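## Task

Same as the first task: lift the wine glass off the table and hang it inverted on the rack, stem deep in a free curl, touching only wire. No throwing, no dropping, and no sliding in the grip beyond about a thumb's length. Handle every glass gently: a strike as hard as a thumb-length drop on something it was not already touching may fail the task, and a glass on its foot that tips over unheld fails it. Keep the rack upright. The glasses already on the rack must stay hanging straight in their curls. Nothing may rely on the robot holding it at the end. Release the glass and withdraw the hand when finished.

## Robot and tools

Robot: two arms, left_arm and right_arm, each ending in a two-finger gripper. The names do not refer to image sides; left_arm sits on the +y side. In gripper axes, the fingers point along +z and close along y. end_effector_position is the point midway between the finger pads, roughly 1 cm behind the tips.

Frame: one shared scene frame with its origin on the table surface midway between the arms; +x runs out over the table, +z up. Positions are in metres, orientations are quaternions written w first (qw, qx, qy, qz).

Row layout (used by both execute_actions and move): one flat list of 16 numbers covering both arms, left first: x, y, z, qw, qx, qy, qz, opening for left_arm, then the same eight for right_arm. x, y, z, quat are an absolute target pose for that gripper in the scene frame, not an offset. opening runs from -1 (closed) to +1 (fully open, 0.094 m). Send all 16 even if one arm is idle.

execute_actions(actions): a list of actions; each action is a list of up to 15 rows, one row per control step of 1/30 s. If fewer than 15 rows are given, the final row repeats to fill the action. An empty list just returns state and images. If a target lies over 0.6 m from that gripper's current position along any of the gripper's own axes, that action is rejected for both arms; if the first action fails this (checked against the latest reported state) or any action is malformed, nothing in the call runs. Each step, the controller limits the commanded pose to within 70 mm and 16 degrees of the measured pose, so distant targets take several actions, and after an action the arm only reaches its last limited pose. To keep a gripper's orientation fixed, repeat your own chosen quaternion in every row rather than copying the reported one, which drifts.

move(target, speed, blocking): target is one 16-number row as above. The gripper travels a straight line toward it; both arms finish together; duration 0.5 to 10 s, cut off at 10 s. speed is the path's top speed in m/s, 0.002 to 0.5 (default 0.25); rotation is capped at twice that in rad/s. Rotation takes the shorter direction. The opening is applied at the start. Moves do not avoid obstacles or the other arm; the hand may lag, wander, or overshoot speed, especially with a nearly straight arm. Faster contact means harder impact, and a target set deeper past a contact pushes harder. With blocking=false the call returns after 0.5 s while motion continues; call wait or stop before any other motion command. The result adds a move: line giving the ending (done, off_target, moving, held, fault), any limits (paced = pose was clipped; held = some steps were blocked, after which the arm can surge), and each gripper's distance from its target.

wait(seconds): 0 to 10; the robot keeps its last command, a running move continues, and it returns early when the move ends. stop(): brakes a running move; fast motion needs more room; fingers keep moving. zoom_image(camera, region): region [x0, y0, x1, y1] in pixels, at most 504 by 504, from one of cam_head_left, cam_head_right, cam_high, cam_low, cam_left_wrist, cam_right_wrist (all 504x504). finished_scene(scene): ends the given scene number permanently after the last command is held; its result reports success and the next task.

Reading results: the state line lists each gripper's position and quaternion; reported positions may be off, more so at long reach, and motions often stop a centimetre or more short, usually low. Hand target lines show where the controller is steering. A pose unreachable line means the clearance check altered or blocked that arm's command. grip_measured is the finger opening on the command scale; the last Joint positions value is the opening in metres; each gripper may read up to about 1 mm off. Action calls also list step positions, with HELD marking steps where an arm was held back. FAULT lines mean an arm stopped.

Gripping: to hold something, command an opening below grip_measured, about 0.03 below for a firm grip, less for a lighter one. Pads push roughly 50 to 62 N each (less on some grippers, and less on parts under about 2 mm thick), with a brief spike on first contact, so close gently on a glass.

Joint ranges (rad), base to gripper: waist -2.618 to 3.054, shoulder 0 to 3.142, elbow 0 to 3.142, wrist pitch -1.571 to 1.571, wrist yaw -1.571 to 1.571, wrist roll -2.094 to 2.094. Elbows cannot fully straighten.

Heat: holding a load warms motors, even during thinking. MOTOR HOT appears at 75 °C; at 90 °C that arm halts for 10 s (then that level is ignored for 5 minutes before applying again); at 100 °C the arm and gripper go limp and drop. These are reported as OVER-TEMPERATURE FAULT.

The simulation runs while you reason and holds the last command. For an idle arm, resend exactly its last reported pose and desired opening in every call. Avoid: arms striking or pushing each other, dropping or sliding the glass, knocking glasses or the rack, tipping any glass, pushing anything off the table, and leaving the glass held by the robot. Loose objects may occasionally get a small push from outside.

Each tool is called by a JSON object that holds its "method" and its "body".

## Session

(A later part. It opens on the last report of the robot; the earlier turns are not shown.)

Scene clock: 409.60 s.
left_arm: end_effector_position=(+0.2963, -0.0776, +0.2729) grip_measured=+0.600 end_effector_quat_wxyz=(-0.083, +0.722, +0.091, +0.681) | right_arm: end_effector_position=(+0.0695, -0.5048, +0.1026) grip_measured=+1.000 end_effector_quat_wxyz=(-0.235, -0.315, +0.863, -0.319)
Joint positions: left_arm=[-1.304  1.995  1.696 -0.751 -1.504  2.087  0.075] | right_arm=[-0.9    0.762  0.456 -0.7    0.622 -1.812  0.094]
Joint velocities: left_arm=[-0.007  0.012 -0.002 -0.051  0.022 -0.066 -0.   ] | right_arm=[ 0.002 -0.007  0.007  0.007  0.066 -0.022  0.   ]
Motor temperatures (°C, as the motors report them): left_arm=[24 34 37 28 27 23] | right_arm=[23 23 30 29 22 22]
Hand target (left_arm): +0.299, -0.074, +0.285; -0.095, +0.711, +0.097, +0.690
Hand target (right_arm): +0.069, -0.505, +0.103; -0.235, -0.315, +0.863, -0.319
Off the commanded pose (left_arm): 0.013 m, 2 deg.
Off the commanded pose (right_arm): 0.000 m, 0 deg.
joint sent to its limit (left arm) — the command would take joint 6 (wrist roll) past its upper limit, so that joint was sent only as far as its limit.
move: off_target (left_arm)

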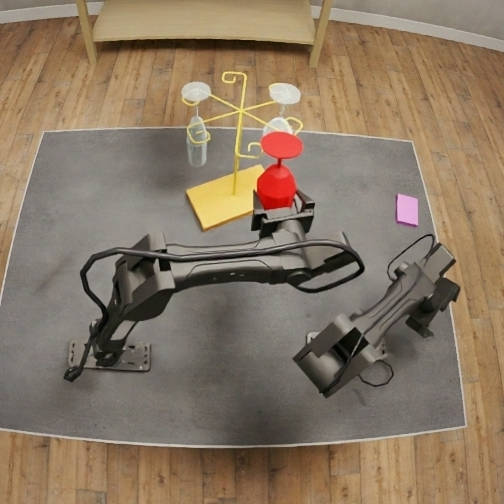

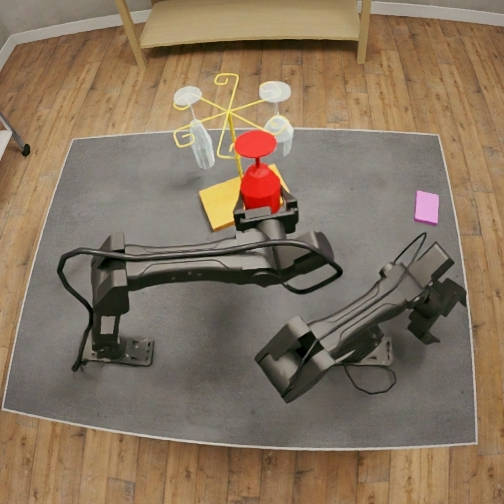

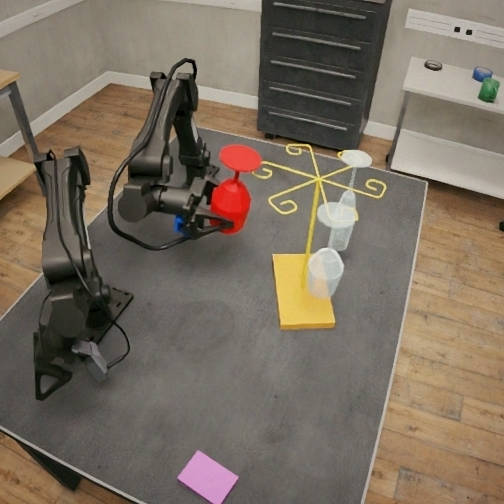

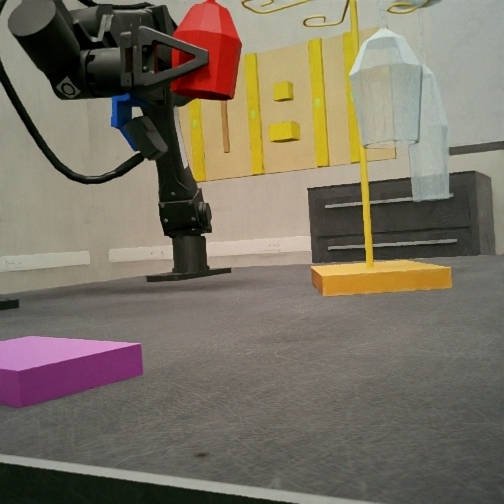

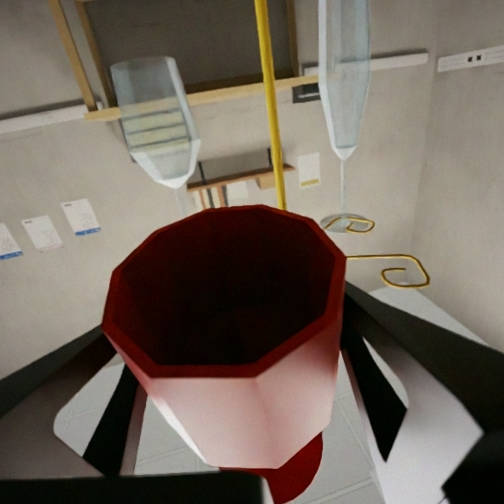

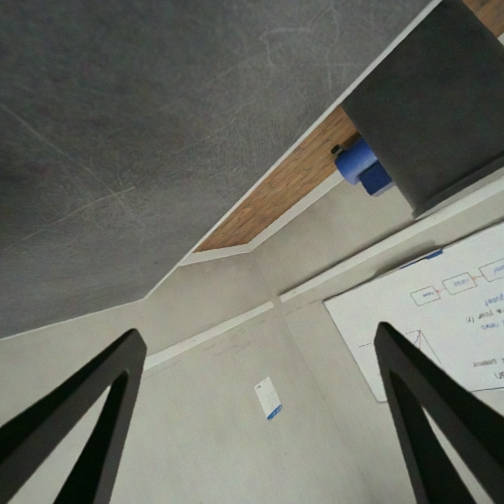

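{"method": "move", "body": {"target": [0.303,-0.053,0.285,-0.103,0.711,0.106,0.687,0.55,0.0695,-0.5048,0.1026,-0.235,-0.315,0.863,-0.319,1], "speed": 0.02}}

{"method": "move", "body": {"target": [0.33,-0.053,0.285,-0.121,0.708,0.125,0.684,0.55,0.0695,-0.5048,0.1026,-0.235,-0.315,0.863,-0.319,1], "speed": 0.02}}

{"method": "zoom_image", "body": {"camera": "cam_head_left", "region": [160,50,330,240]}}

{"method": "zoom_image", "body": {"camera": "cam_high", "region": [200,120,410,340]}}

Scene clock: 439.97 s.
left_arm: end_effector_position=(+0.3023, -0.0666, +0.2707) grip_measured=+0.600 end_effector_quat_wxyz=(-0.095, +0.722, +0.095, +0.679) | right_arm: end_effector_position=(+0.0695, -0.5048, +0.1026) grip_measured=+1.000 end_effector_quat_wxyz=(-0.235, -0.315, +0.863, -0.319)
Joint positions: left_arm=[-1.283  1.981  1.672 -0.766 -1.502  2.076  0.075] | right_arm=[-0.9    0.762  0.456 -0.7    0.622 -1.812  0.094]
Joint velocities: left_arm=[ 0.007 -0.007 -0.017 -0.007 -0.066  0.037 -0.001] | right_arm=[-0.022  0.002 -0.002 -0.066 -0.022  0.066  0.   ]
Motor temperatures (°C, as the motors report them): left_arm=[24 35 37 27 27 23] | right_arm=[23 23 30 29 22 22]
Hand target (left_arm): +0.303, -0.054, +0.285; -0.102, +0.711, +0.105, +0.688
Hand target (right_arm): +0.069, -0.505, +0.103; -0.235, -0.315, +0.863, -0.319
Off the commanded pose (left_arm): 0.020 m, 2 deg.
Off the commanded pose (right_arm): 0.000 m, 0 deg.
move: off_target (left_arm)

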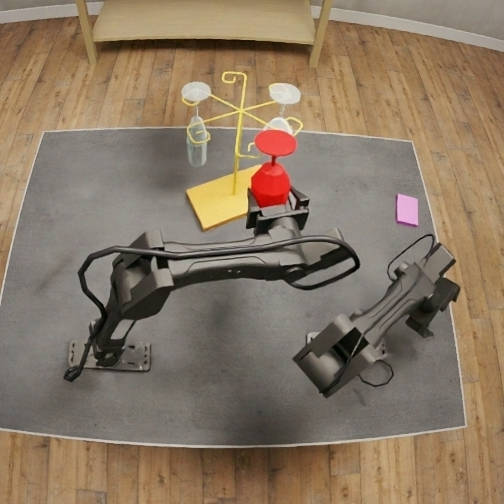

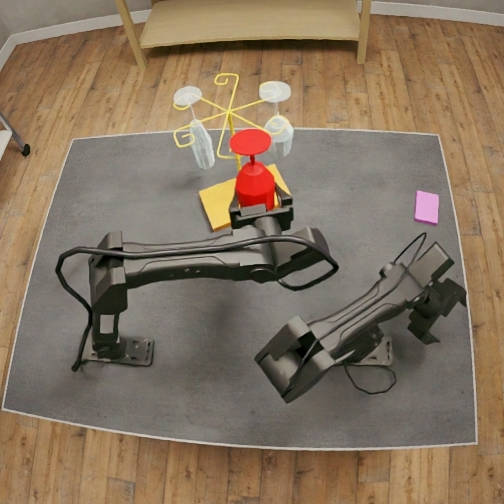

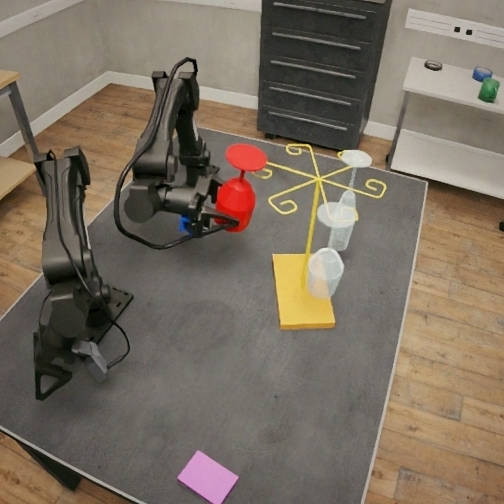

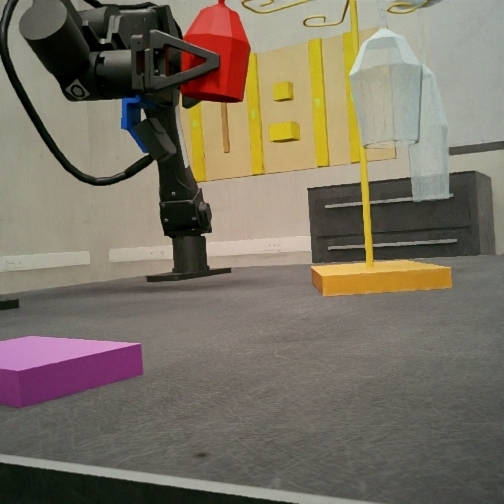

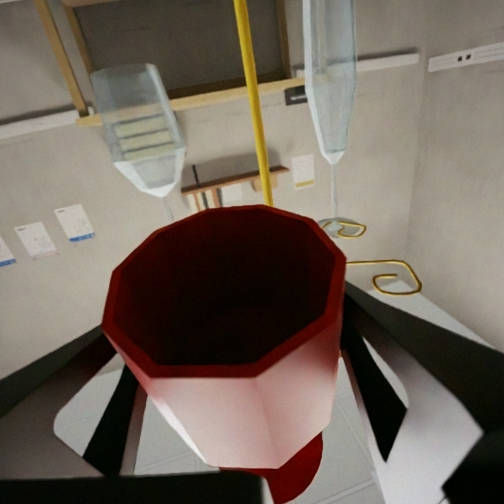

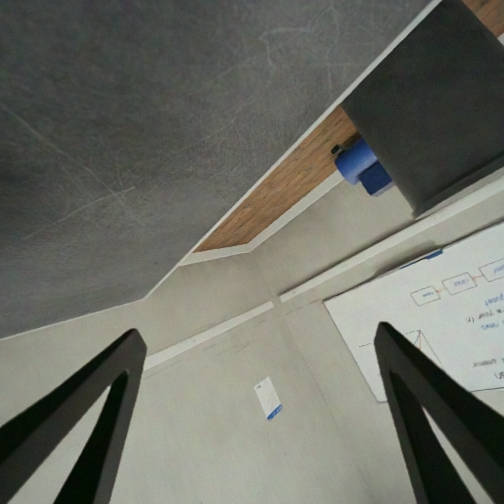

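Scene clock: 442.33 s.
left_arm: end_effector_position=(+0.3258, -0.0562, +0.2724) grip_measured=+0.600 end_effector_quat_wxyz=(-0.111, +0.720, +0.119, +0.675) | right_arm: end_effector_position=(+0.0695, -0.5048, +0.1026) grip_measured=+1.000 end_effector_quat_wxyz=(-0.235, -0.315, +0.863, -0.319)
Joint positions: left_arm=[-1.222  2.01   1.72  -0.767 -1.497  2.085  0.075] | right_arm=[-0.9    0.762  0.456 -0.7    0.622 -1.812  0.094]
Joint velocities: left_arm=[-0.007  0.002 -0.017  0.066 -0.037  0.022 -0.   ] | right_arm=[-0.002 -0.007 -0.007 -0.022  0.007 -0.066  0.   ]
Motor temperatures (°C, as the motors report them): left_arm=[24 35 37 27 27 23] | right_arm=[23 23 30 29 22 22]
Hand target (left_arm): +0.329, -0.052, +0.285; -0.122, +0.709, +0.126, +0.684
Hand target (right_arm): +0.069, -0.505, +0.103; -0.235, -0.315, +0.863, -0.319
Off the commanded pose (left_arm): 0.014 m, 2 deg.
Off the commanded pose (right_arm): 0.000 m, 0 deg.
joint sent to its limit (left arm) — the command would take joint 6 (wrist roll) past its upper limit, so that joint was sent only as far as its limit.
move: off_target (left_arm)

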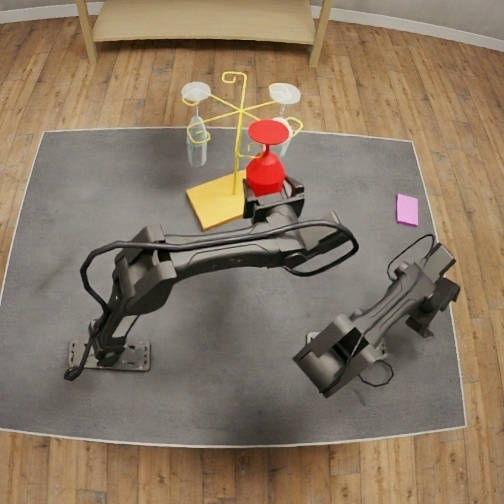

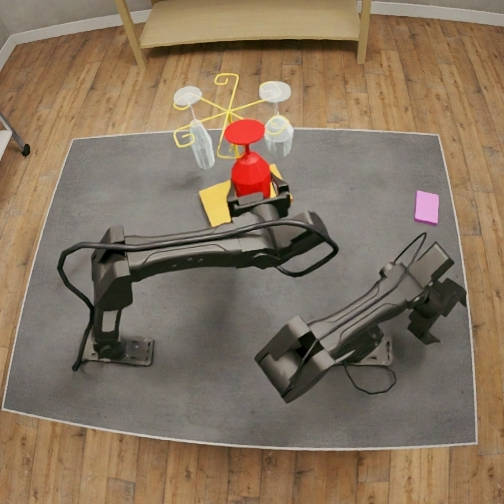

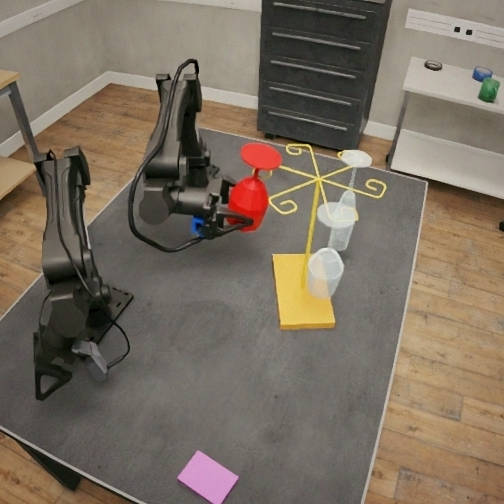

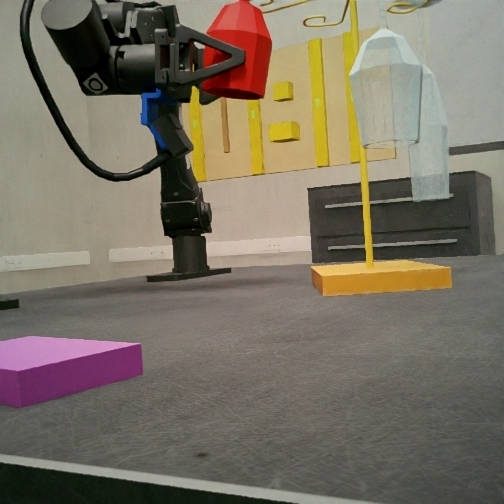

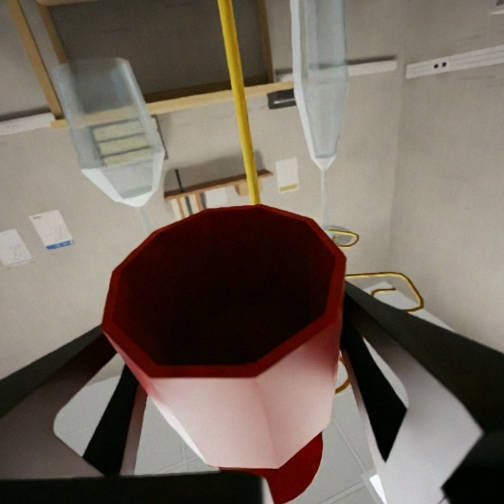

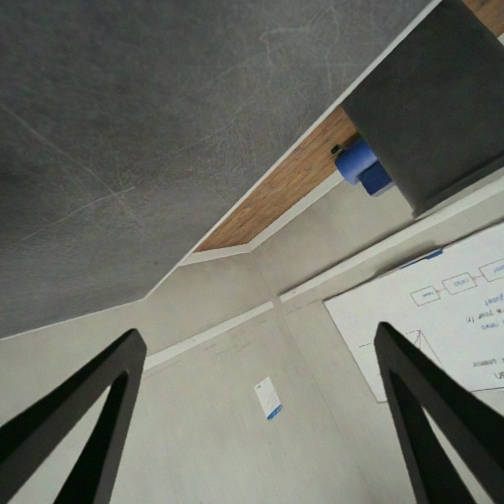

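Region (160, 50, 330, 240) of cam_head_left's 504x504 image, scaled by 2.653, with more detail than that image has; it fills the left 451 columns of this view, and the rest is white.

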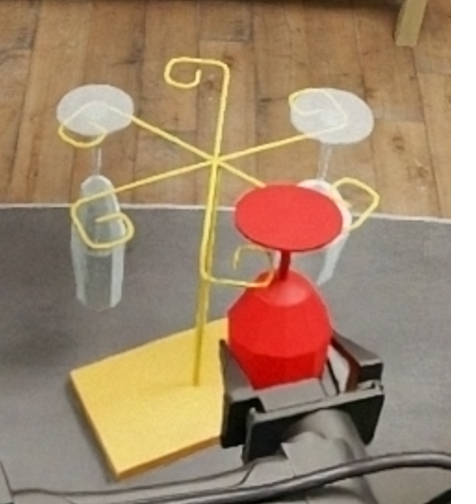

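Region (200, 120, 410, 340) of cam_high's 504x504 image, scaled by 2.291, with more detail than that image has; it fills the left 481 columns of this view, and the rest is white.

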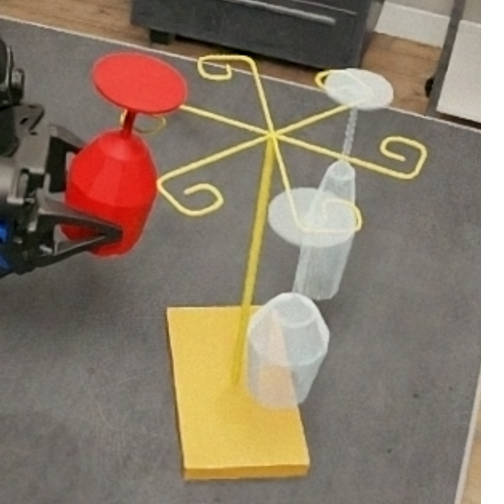

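{"method": "move", "body": {"target": [0.352,-0.054,0.285,-0.133,0.706,0.137,0.682,0.55,0.0695,-0.5048,0.1026,-0.235,-0.315,0.863,-0.319,1], "speed": 0.015}}

{"method": "zoom_image", "body": {"camera": "cam_head_left", "region": [160,50,330,240]}}

{"method": "zoom_image", "body": {"camera": "cam_high", "region": [200,120,410,340]}}

Scene clock: 457.77 s.
left_arm: end_effector_position=(+0.3483, -0.0587, +0.2729) grip_measured=+0.600 end_effector_quat_wxyz=(-0.122, +0.718, +0.137, +0.671) | right_arm: end_effector_position=(+0.0695, -0.5048, +0.1026) grip_measured=+1.000 end_effector_quat_wxyz=(-0.235, -0.315, +0.863, -0.319)
Joint positions: left_arm=[-1.176  2.085  1.835 -0.799 -1.491  2.085  0.075] | right_arm=[-0.9    0.762  0.456 -0.7    0.622 -1.812  0.094]
Joint velocities: left_arm=[-0.027  0.012  0.007 -0.095 -0.007 -0.037  0.   ] | right_arm=[ 0.002 -0.017 -0.012 -0.066  0.007  0.095  0.   ]
Motor temperatures (°C, as the motors report them): left_arm=[24 35 37 27 27 23] | right_arm=[23 23 30 29 22 22]
Hand target (left_arm): +0.351, -0.053, +0.285; -0.136, +0.707, +0.142, +0.679
Hand target (right_arm): +0.069, -0.505, +0.103; -0.235, -0.315, +0.863, -0.319
Off the commanded pose (left_arm): 0.014 m, 2 deg.
Off the commanded pose (right_arm): 0.000 m, 0 deg.
joint sent to its limit (left arm) — the command would take joint 6 (wrist roll) past its upper limit, so that joint was sent only as far as its limit.
move: off_target (left_arm)

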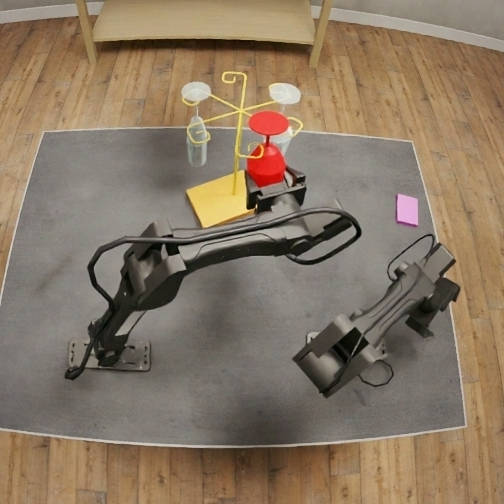

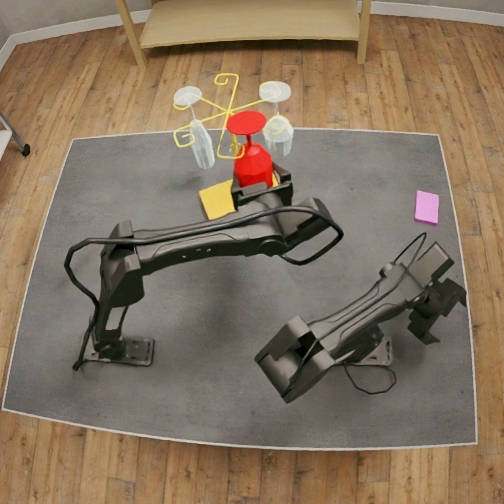

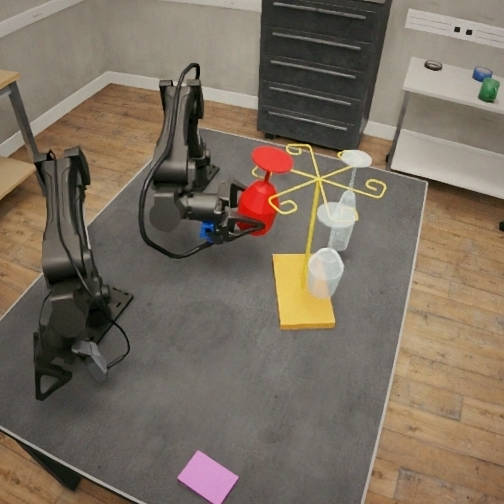

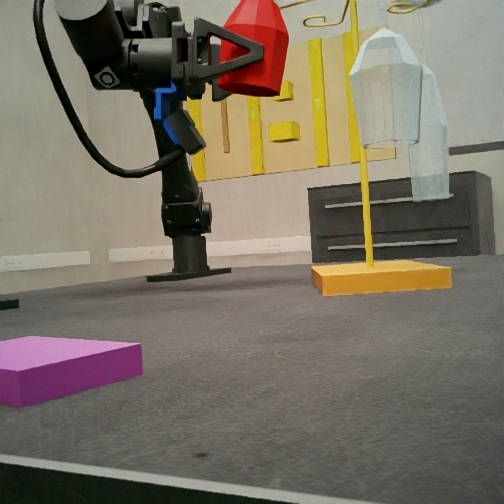

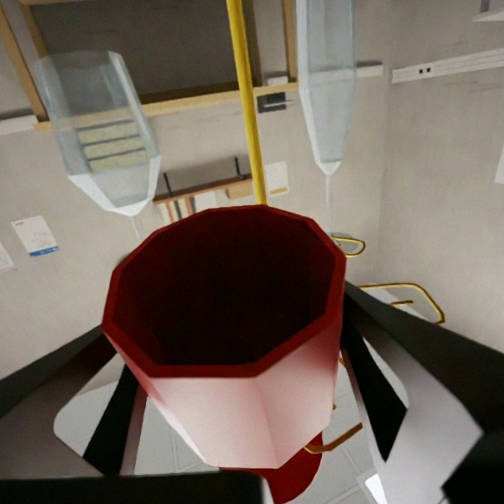

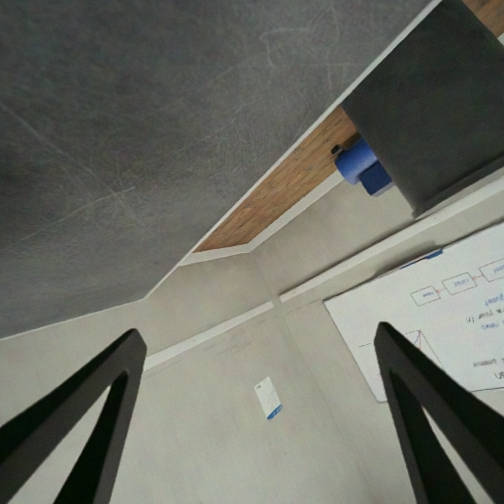

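Region (160, 50, 330, 240) of cam_head_left's 504x504 image, scaled by 2.653, with more detail than that image has; it fills the left 451 columns of this view, and the rest is white.

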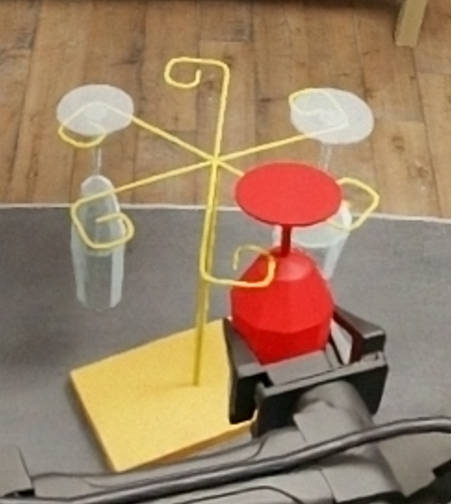

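Region (200, 120, 410, 340) of cam_high's 504x504 image, scaled by 2.291, with more detail than that image has; it fills the left 481 columns of this view, and the rest is white.

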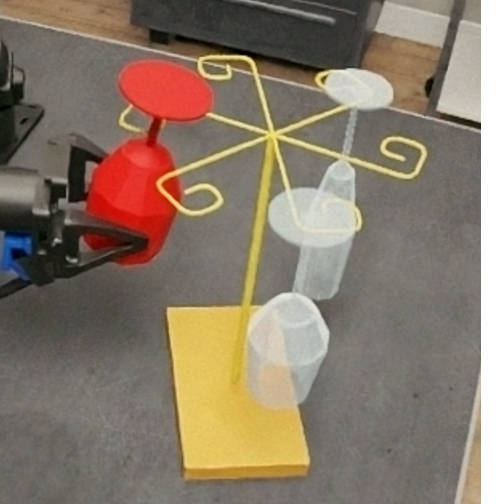

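{"method": "move", "body": {"target": [0.352,-0.025,0.285,-0.133,0.706,0.137,0.682,0.55,0.0695,-0.5048,0.1026,-0.235,-0.315,0.863,-0.319,1], "speed": 0.015}}

{"method": "zoom_image", "body": {"camera": "cam_head_left", "region": [160,50,330,240]}}

{"method": "zoom_image", "body": {"camera": "cam_high", "region": [200,120,410,340]}}

Scene clock: 469.17 s.
left_arm: end_effector_position=(+0.3510, -0.0365, +0.2678) grip_measured=+0.600 end_effector_quat_wxyz=(-0.140, +0.723, +0.135, +0.663) | right_arm: end_effector_position=(+0.0695, -0.5048, +0.1026) grip_measured=+1.000 end_effector_quat_wxyz=(-0.235, -0.315, +0.863, -0.319)
Joint positions: left_arm=[-1.149  2.031  1.747 -0.798 -1.479  2.085  0.075] | right_arm=[-0.9    0.762  0.456 -0.7    0.622 -1.812  0.094]
Joint velocities: left_arm=[-0.022 -0.002 -0.002  0.022  0.007  0.022  0.   ] | right_arm=[-0.007 -0.012 -0.017 -0.007  0.022 -0.022  0.   ]
Motor temperatures (°C, as the motors report them): left_arm=[24 36 37 27 27 23] | right_arm=[23 23 30 29 22 22]
Hand target (left_arm): +0.351, -0.025, +0.284; -0.143, +0.709, +0.150, +0.674
Hand target (right_arm): +0.069, -0.505, +0.103; -0.235, -0.315, +0.863, -0.319
Off the commanded pose (left_arm): 0.021 m, 3 deg.
Off the commanded pose (right_arm): 0.000 m, 0 deg.
joint sent to its limit (left arm) — the command would take joint 6 (wrist roll) past its upper limit, so that joint was sent only as far as its limit.
move: off_target (left_arm)

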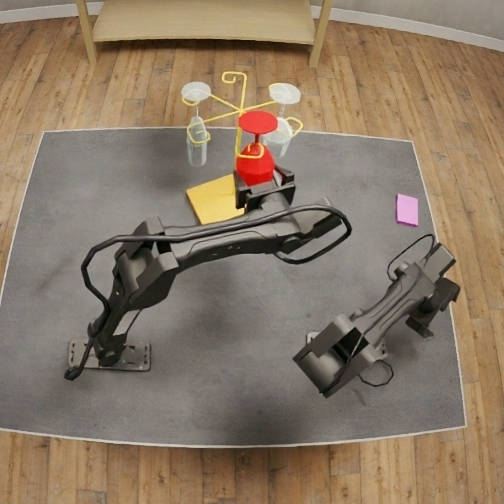

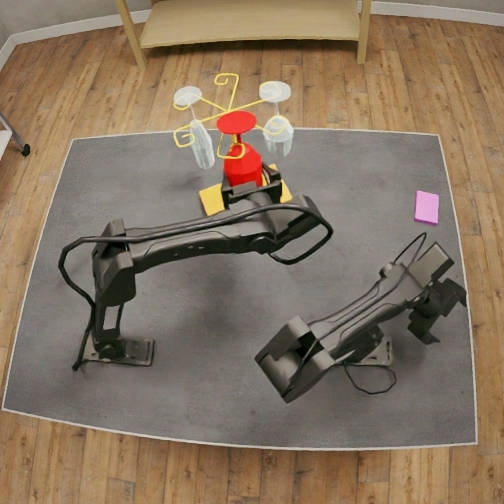

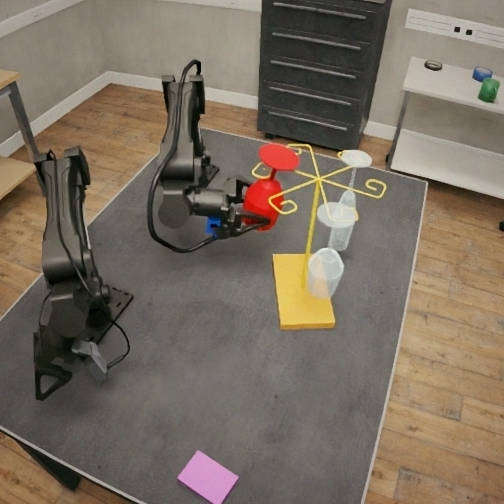

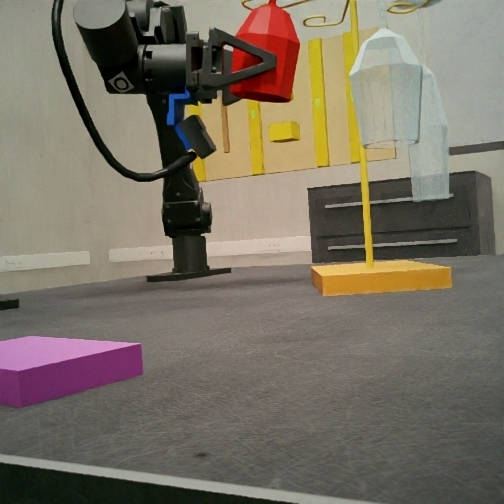

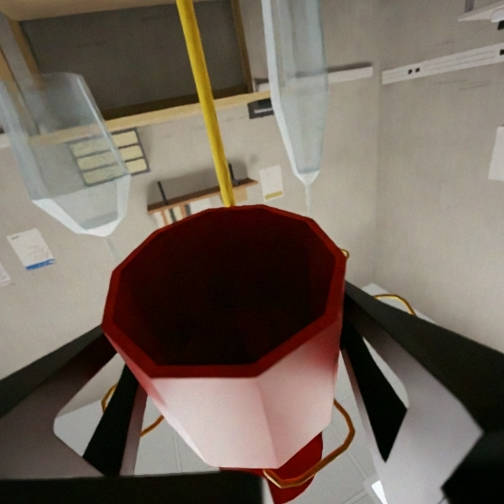

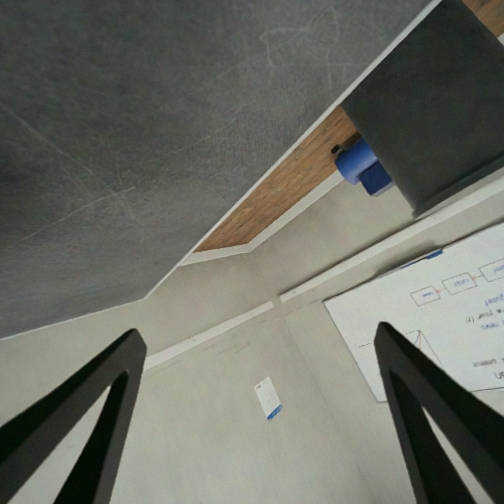

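Region (160, 50, 330, 240) of cam_head_left's 504x504 image, scaled by 2.653, with more detail than that image has; it fills the left 451 columns of this view, and the rest is white.

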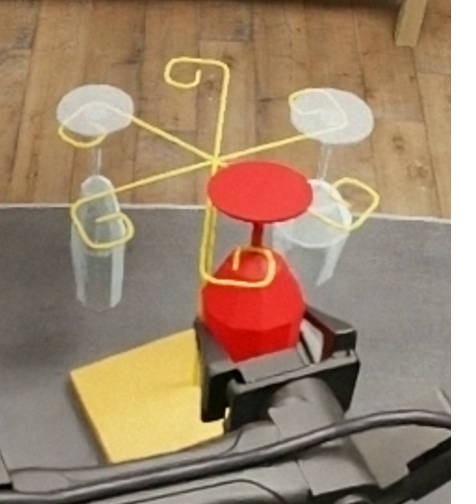

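Region (200, 120, 410, 340) of cam_high's 504x504 image, scaled by 2.291, with more detail than that image has; it fills the left 481 columns of this view, and the rest is white.

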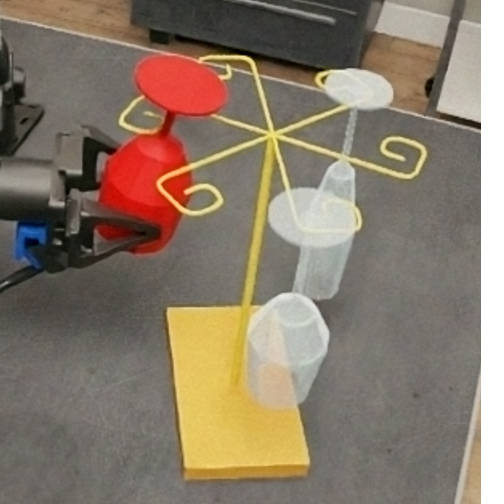

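{"method": "move", "body": {"target": [0.352,0.0,0.292,-0.133,0.706,0.137,0.682,0.55,0.0695,-0.5048,0.1026,-0.235,-0.315,0.863,-0.319,1], "speed": 0.012}}

{"method": "zoom_image", "body": {"camera": "cam_head_left", "region": [160,50,330,240]}}

{"method": "zoom_image", "body": {"camera": "cam_high", "region": [200,120,410,340]}}

Scene clock: 483.13 s.
left_arm: end_effector_position=(+0.3516, -0.0120, +0.2763) grip_measured=+0.600 end_effector_quat_wxyz=(-0.143, +0.724, +0.146, +0.659) | right_arm: end_effector_position=(+0.0695, -0.5048, +0.1026) grip_measured=+1.000 end_effector_quat_wxyz=(-0.235, -0.315, +0.863, -0.319)
Joint positions: left_arm=[-1.122  1.953  1.675 -0.795 -1.468  2.085  0.075] | right_arm=[-0.9    0.762  0.456 -0.7    0.622 -1.812  0.094]
Joint velocities: left_arm=[-0.002 -0.002  0.002  0.037 -0.007  0.051 -0.001] | right_arm=[-0.012 -0.017 -0.027 -0.081 -0.007  0.022  0.   ]
Motor temperatures (°C, as the motors report them): left_arm=[24 38 36 27 27 23] | right_arm=[23 23 30 29 22 22]
Hand target (left_arm): +0.351, -0.000, +0.292; -0.148, +0.711, +0.159, +0.669
Hand target (right_arm): +0.069, -0.505, +0.103; -0.235, -0.315, +0.863, -0.319
Off the commanded pose (left_arm): 0.020 m, 4 deg.
Off the commanded pose (right_arm): 0.000 m, 0 deg.
joint sent to its limit (left arm) — the command would take joint 6 (wrist roll) past its upper limit, so that joint was sent only as far as its limit.
move: off_target (left_arm)

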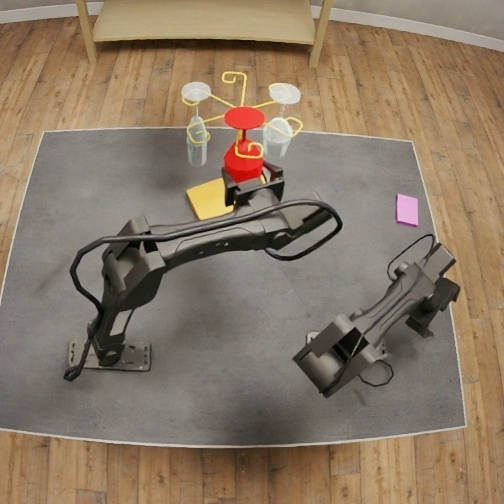

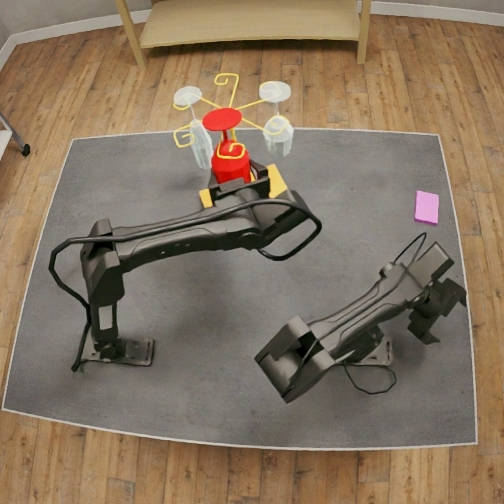

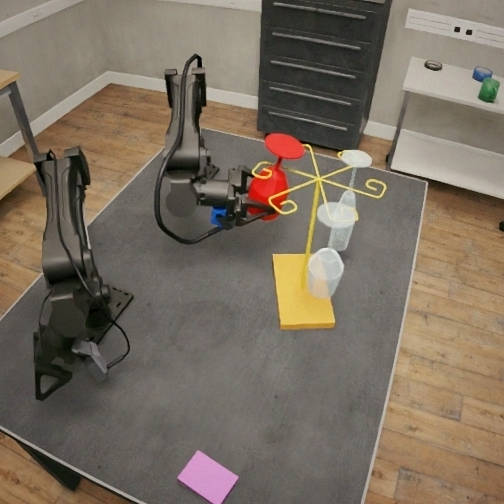

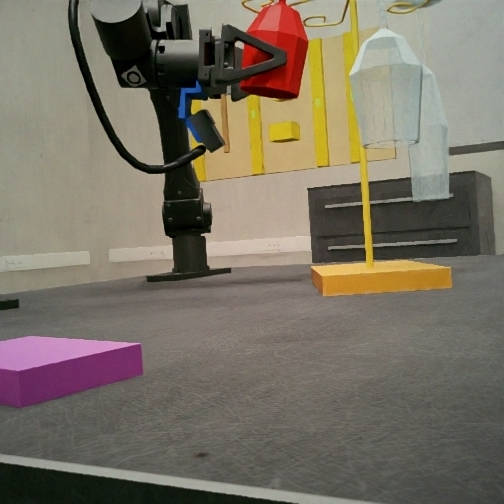

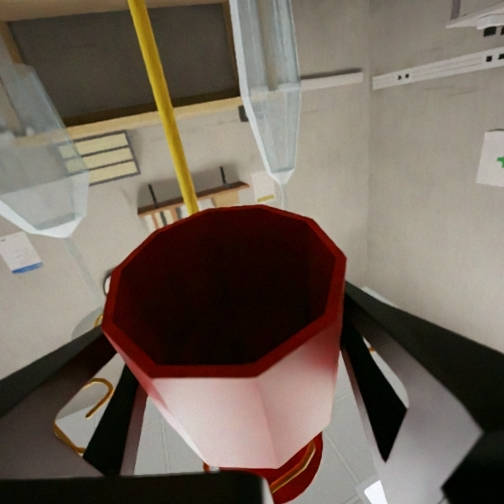

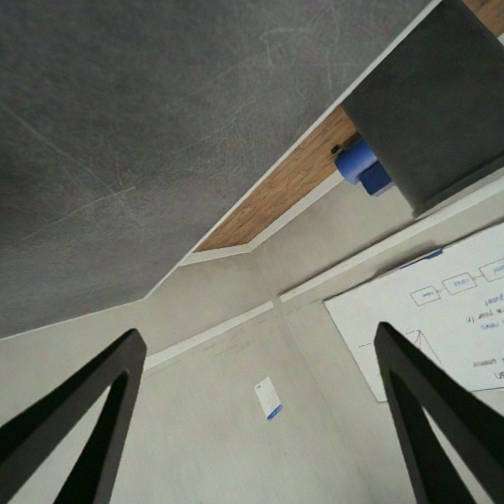

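Region (160, 50, 330, 240) of cam_head_left's 504x504 image, scaled by 2.653, with more detail than that image has; it fills the left 451 columns of this view, and the rest is white.

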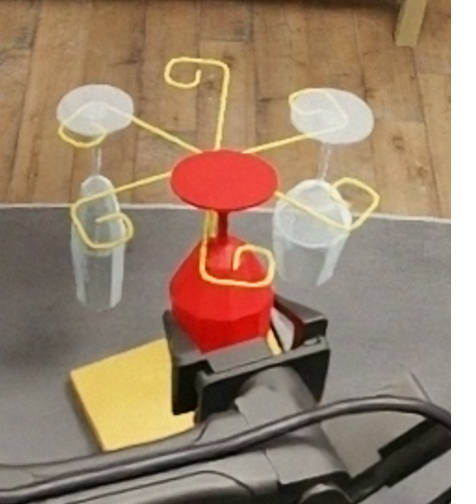

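Region (200, 120, 410, 340) of cam_high's 504x504 image, scaled by 2.291, with more detail than that image has; it fills the left 481 columns of this view, and the rest is white.

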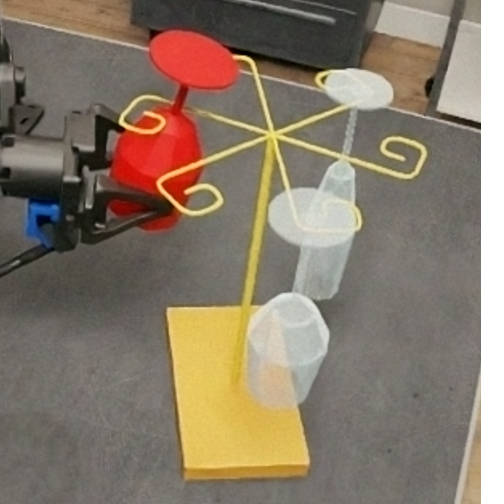

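{"method": "move", "body": {"target": [0.322,-0.002,0.284,-0.121,0.708,0.125,0.684,0.55,0.0695,-0.5048,0.1026,-0.235,-0.315,0.863,-0.319,1], "speed": 0.01}}

{"method": "zoom_image", "body": {"camera": "cam_head_left", "region": [160,50,330,240]}}

{"method": "zoom_image", "body": {"camera": "cam_high", "region": [200,120,410,340]}}

Scene clock: 505.80 s.
left_arm: end_effector_position=(+0.3277, -0.0066, +0.2682) grip_measured=+0.600 end_effector_quat_wxyz=(-0.134, +0.723, +0.127, +0.665) | right_arm: end_effector_position=(+0.0695, -0.5048, +0.1026) grip_measured=+1.000 end_effector_quat_wxyz=(-0.235, -0.315, +0.863, -0.319)
Joint positions: left_arm=[-1.171  1.87   1.524 -0.738 -1.482  2.085  0.075] | right_arm=[-0.9    0.762  0.456 -0.7    0.622 -1.812  0.094]
Joint velocities: left_arm=[ 0.017 -0.007 -0.002 -0.095  0.051 -0.037 -0.001] | right_arm=[-0.002 -0.017  0.007 -0.022  0.037  0.007  0.   ]
Motor temperatures (°C, as the motors report them): left_arm=[24 39 35 27 27 23] | right_arm=[23 23 30 29 22 22]
Hand target (left_arm): +0.322, -0.002, +0.283; -0.129, +0.711, +0.135, +0.678
Hand target (right_arm): +0.069, -0.505, +0.103; -0.235, -0.315, +0.863, -0.319
Off the commanded pose (left_arm): 0.017 m, 3 deg.
Off the commanded pose (right_arm): 0.000 m, 0 deg.
joint sent to its limit (left arm) — the command would take joint 6 (wrist roll) past its upper limit, so that joint was sent only as far as its limit.
move: off_target (left_arm)

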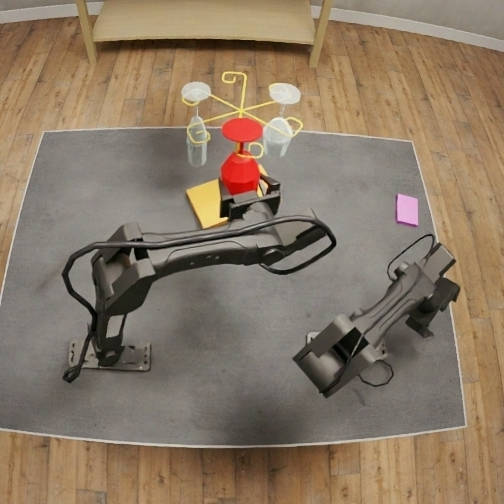

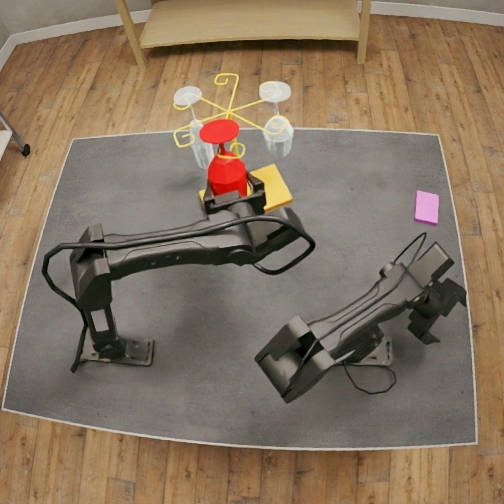

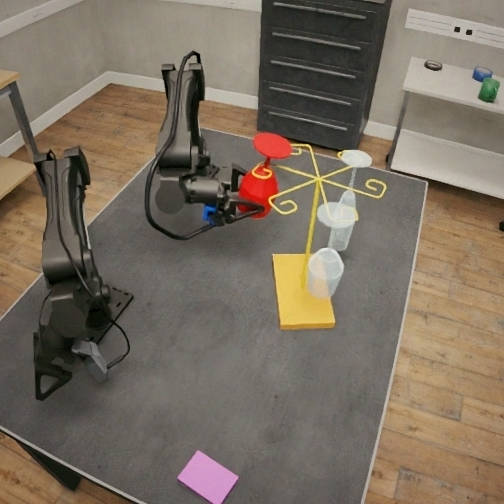

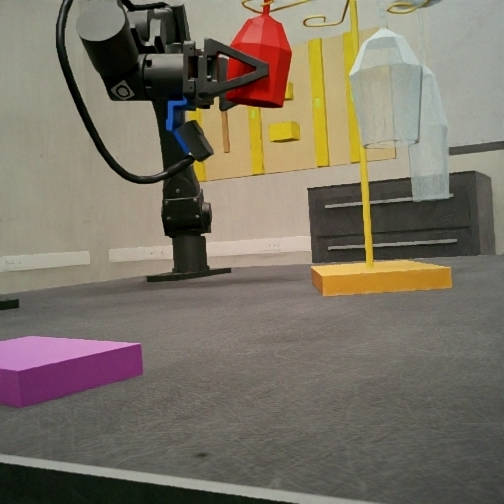

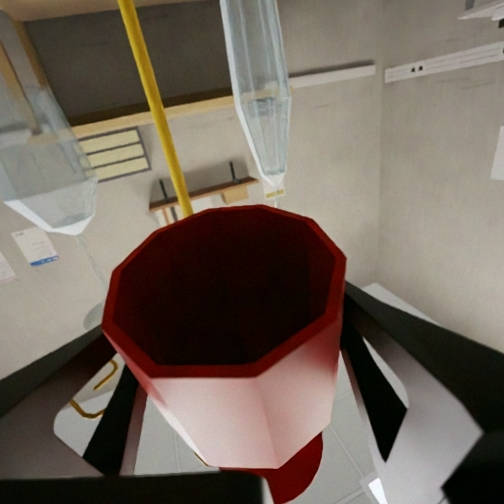

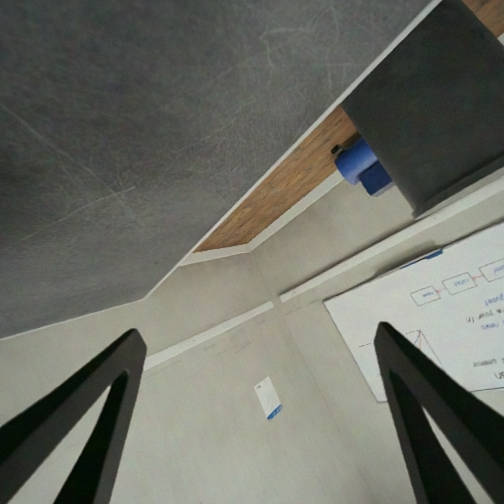

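Region (160, 50, 330, 240) of cam_head_left's 504x504 image, scaled by 2.653, with more detail than that image has; it fills the left 451 columns of this view, and the rest is white.

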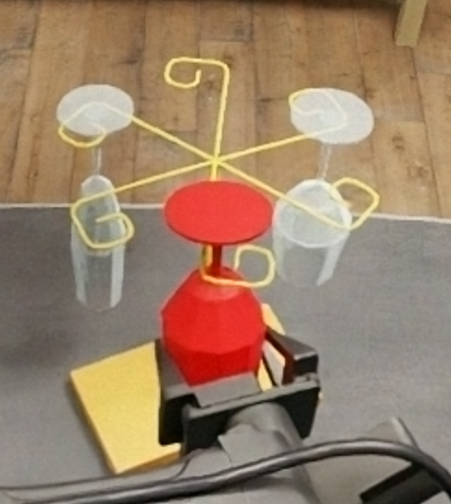

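Region (200, 120, 410, 340) of cam_high's 504x504 image, scaled by 2.291, with more detail than that image has; it fills the left 481 columns of this view, and the rest is white.

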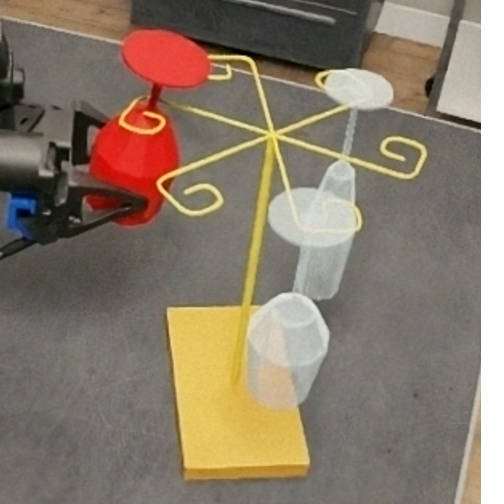

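{"method": "zoom_image", "body": {"camera": "cam_head_left", "region": [215,110,285,180]}}

{"method": "zoom_image", "body": {"camera": "cam_head_right", "region": [190,110,260,180]}}

{"method": "zoom_image", "body": {"camera": "cam_high", "region": [235,125,325,215]}}

Region (215, 110, 285, 180) of cam_head_left's 504x504 image, scaled by 7.200, with more detail than that image has.

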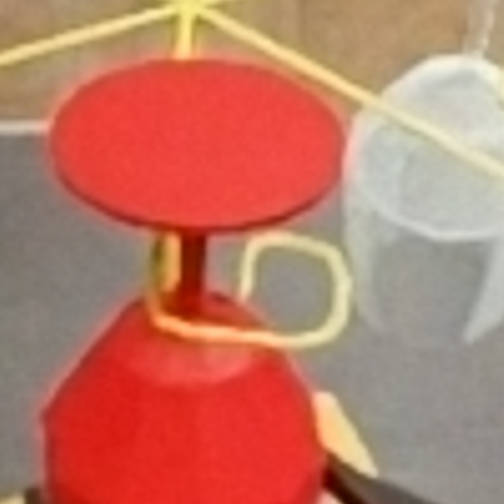

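Region (190, 110, 260, 180) of cam_head_right's 504x504 image, scaled by 7.200, with more detail than that image has.

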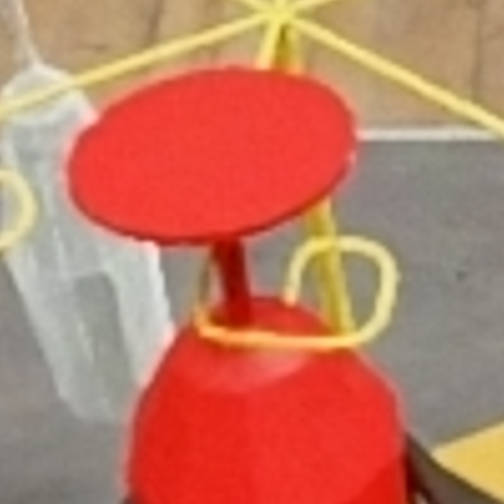

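Region (235, 125, 325, 215) of cam_high's 504x504 image, scaled by 5.600, with more detail than that image has.

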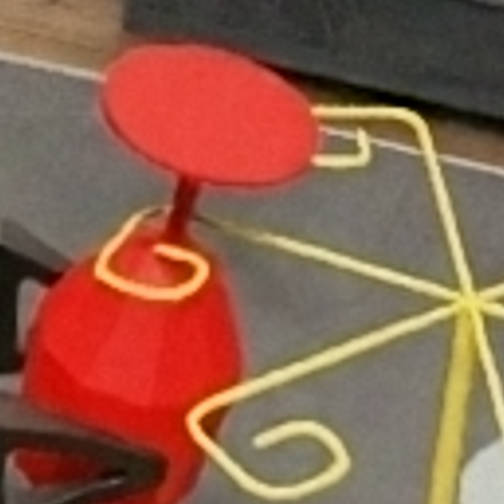

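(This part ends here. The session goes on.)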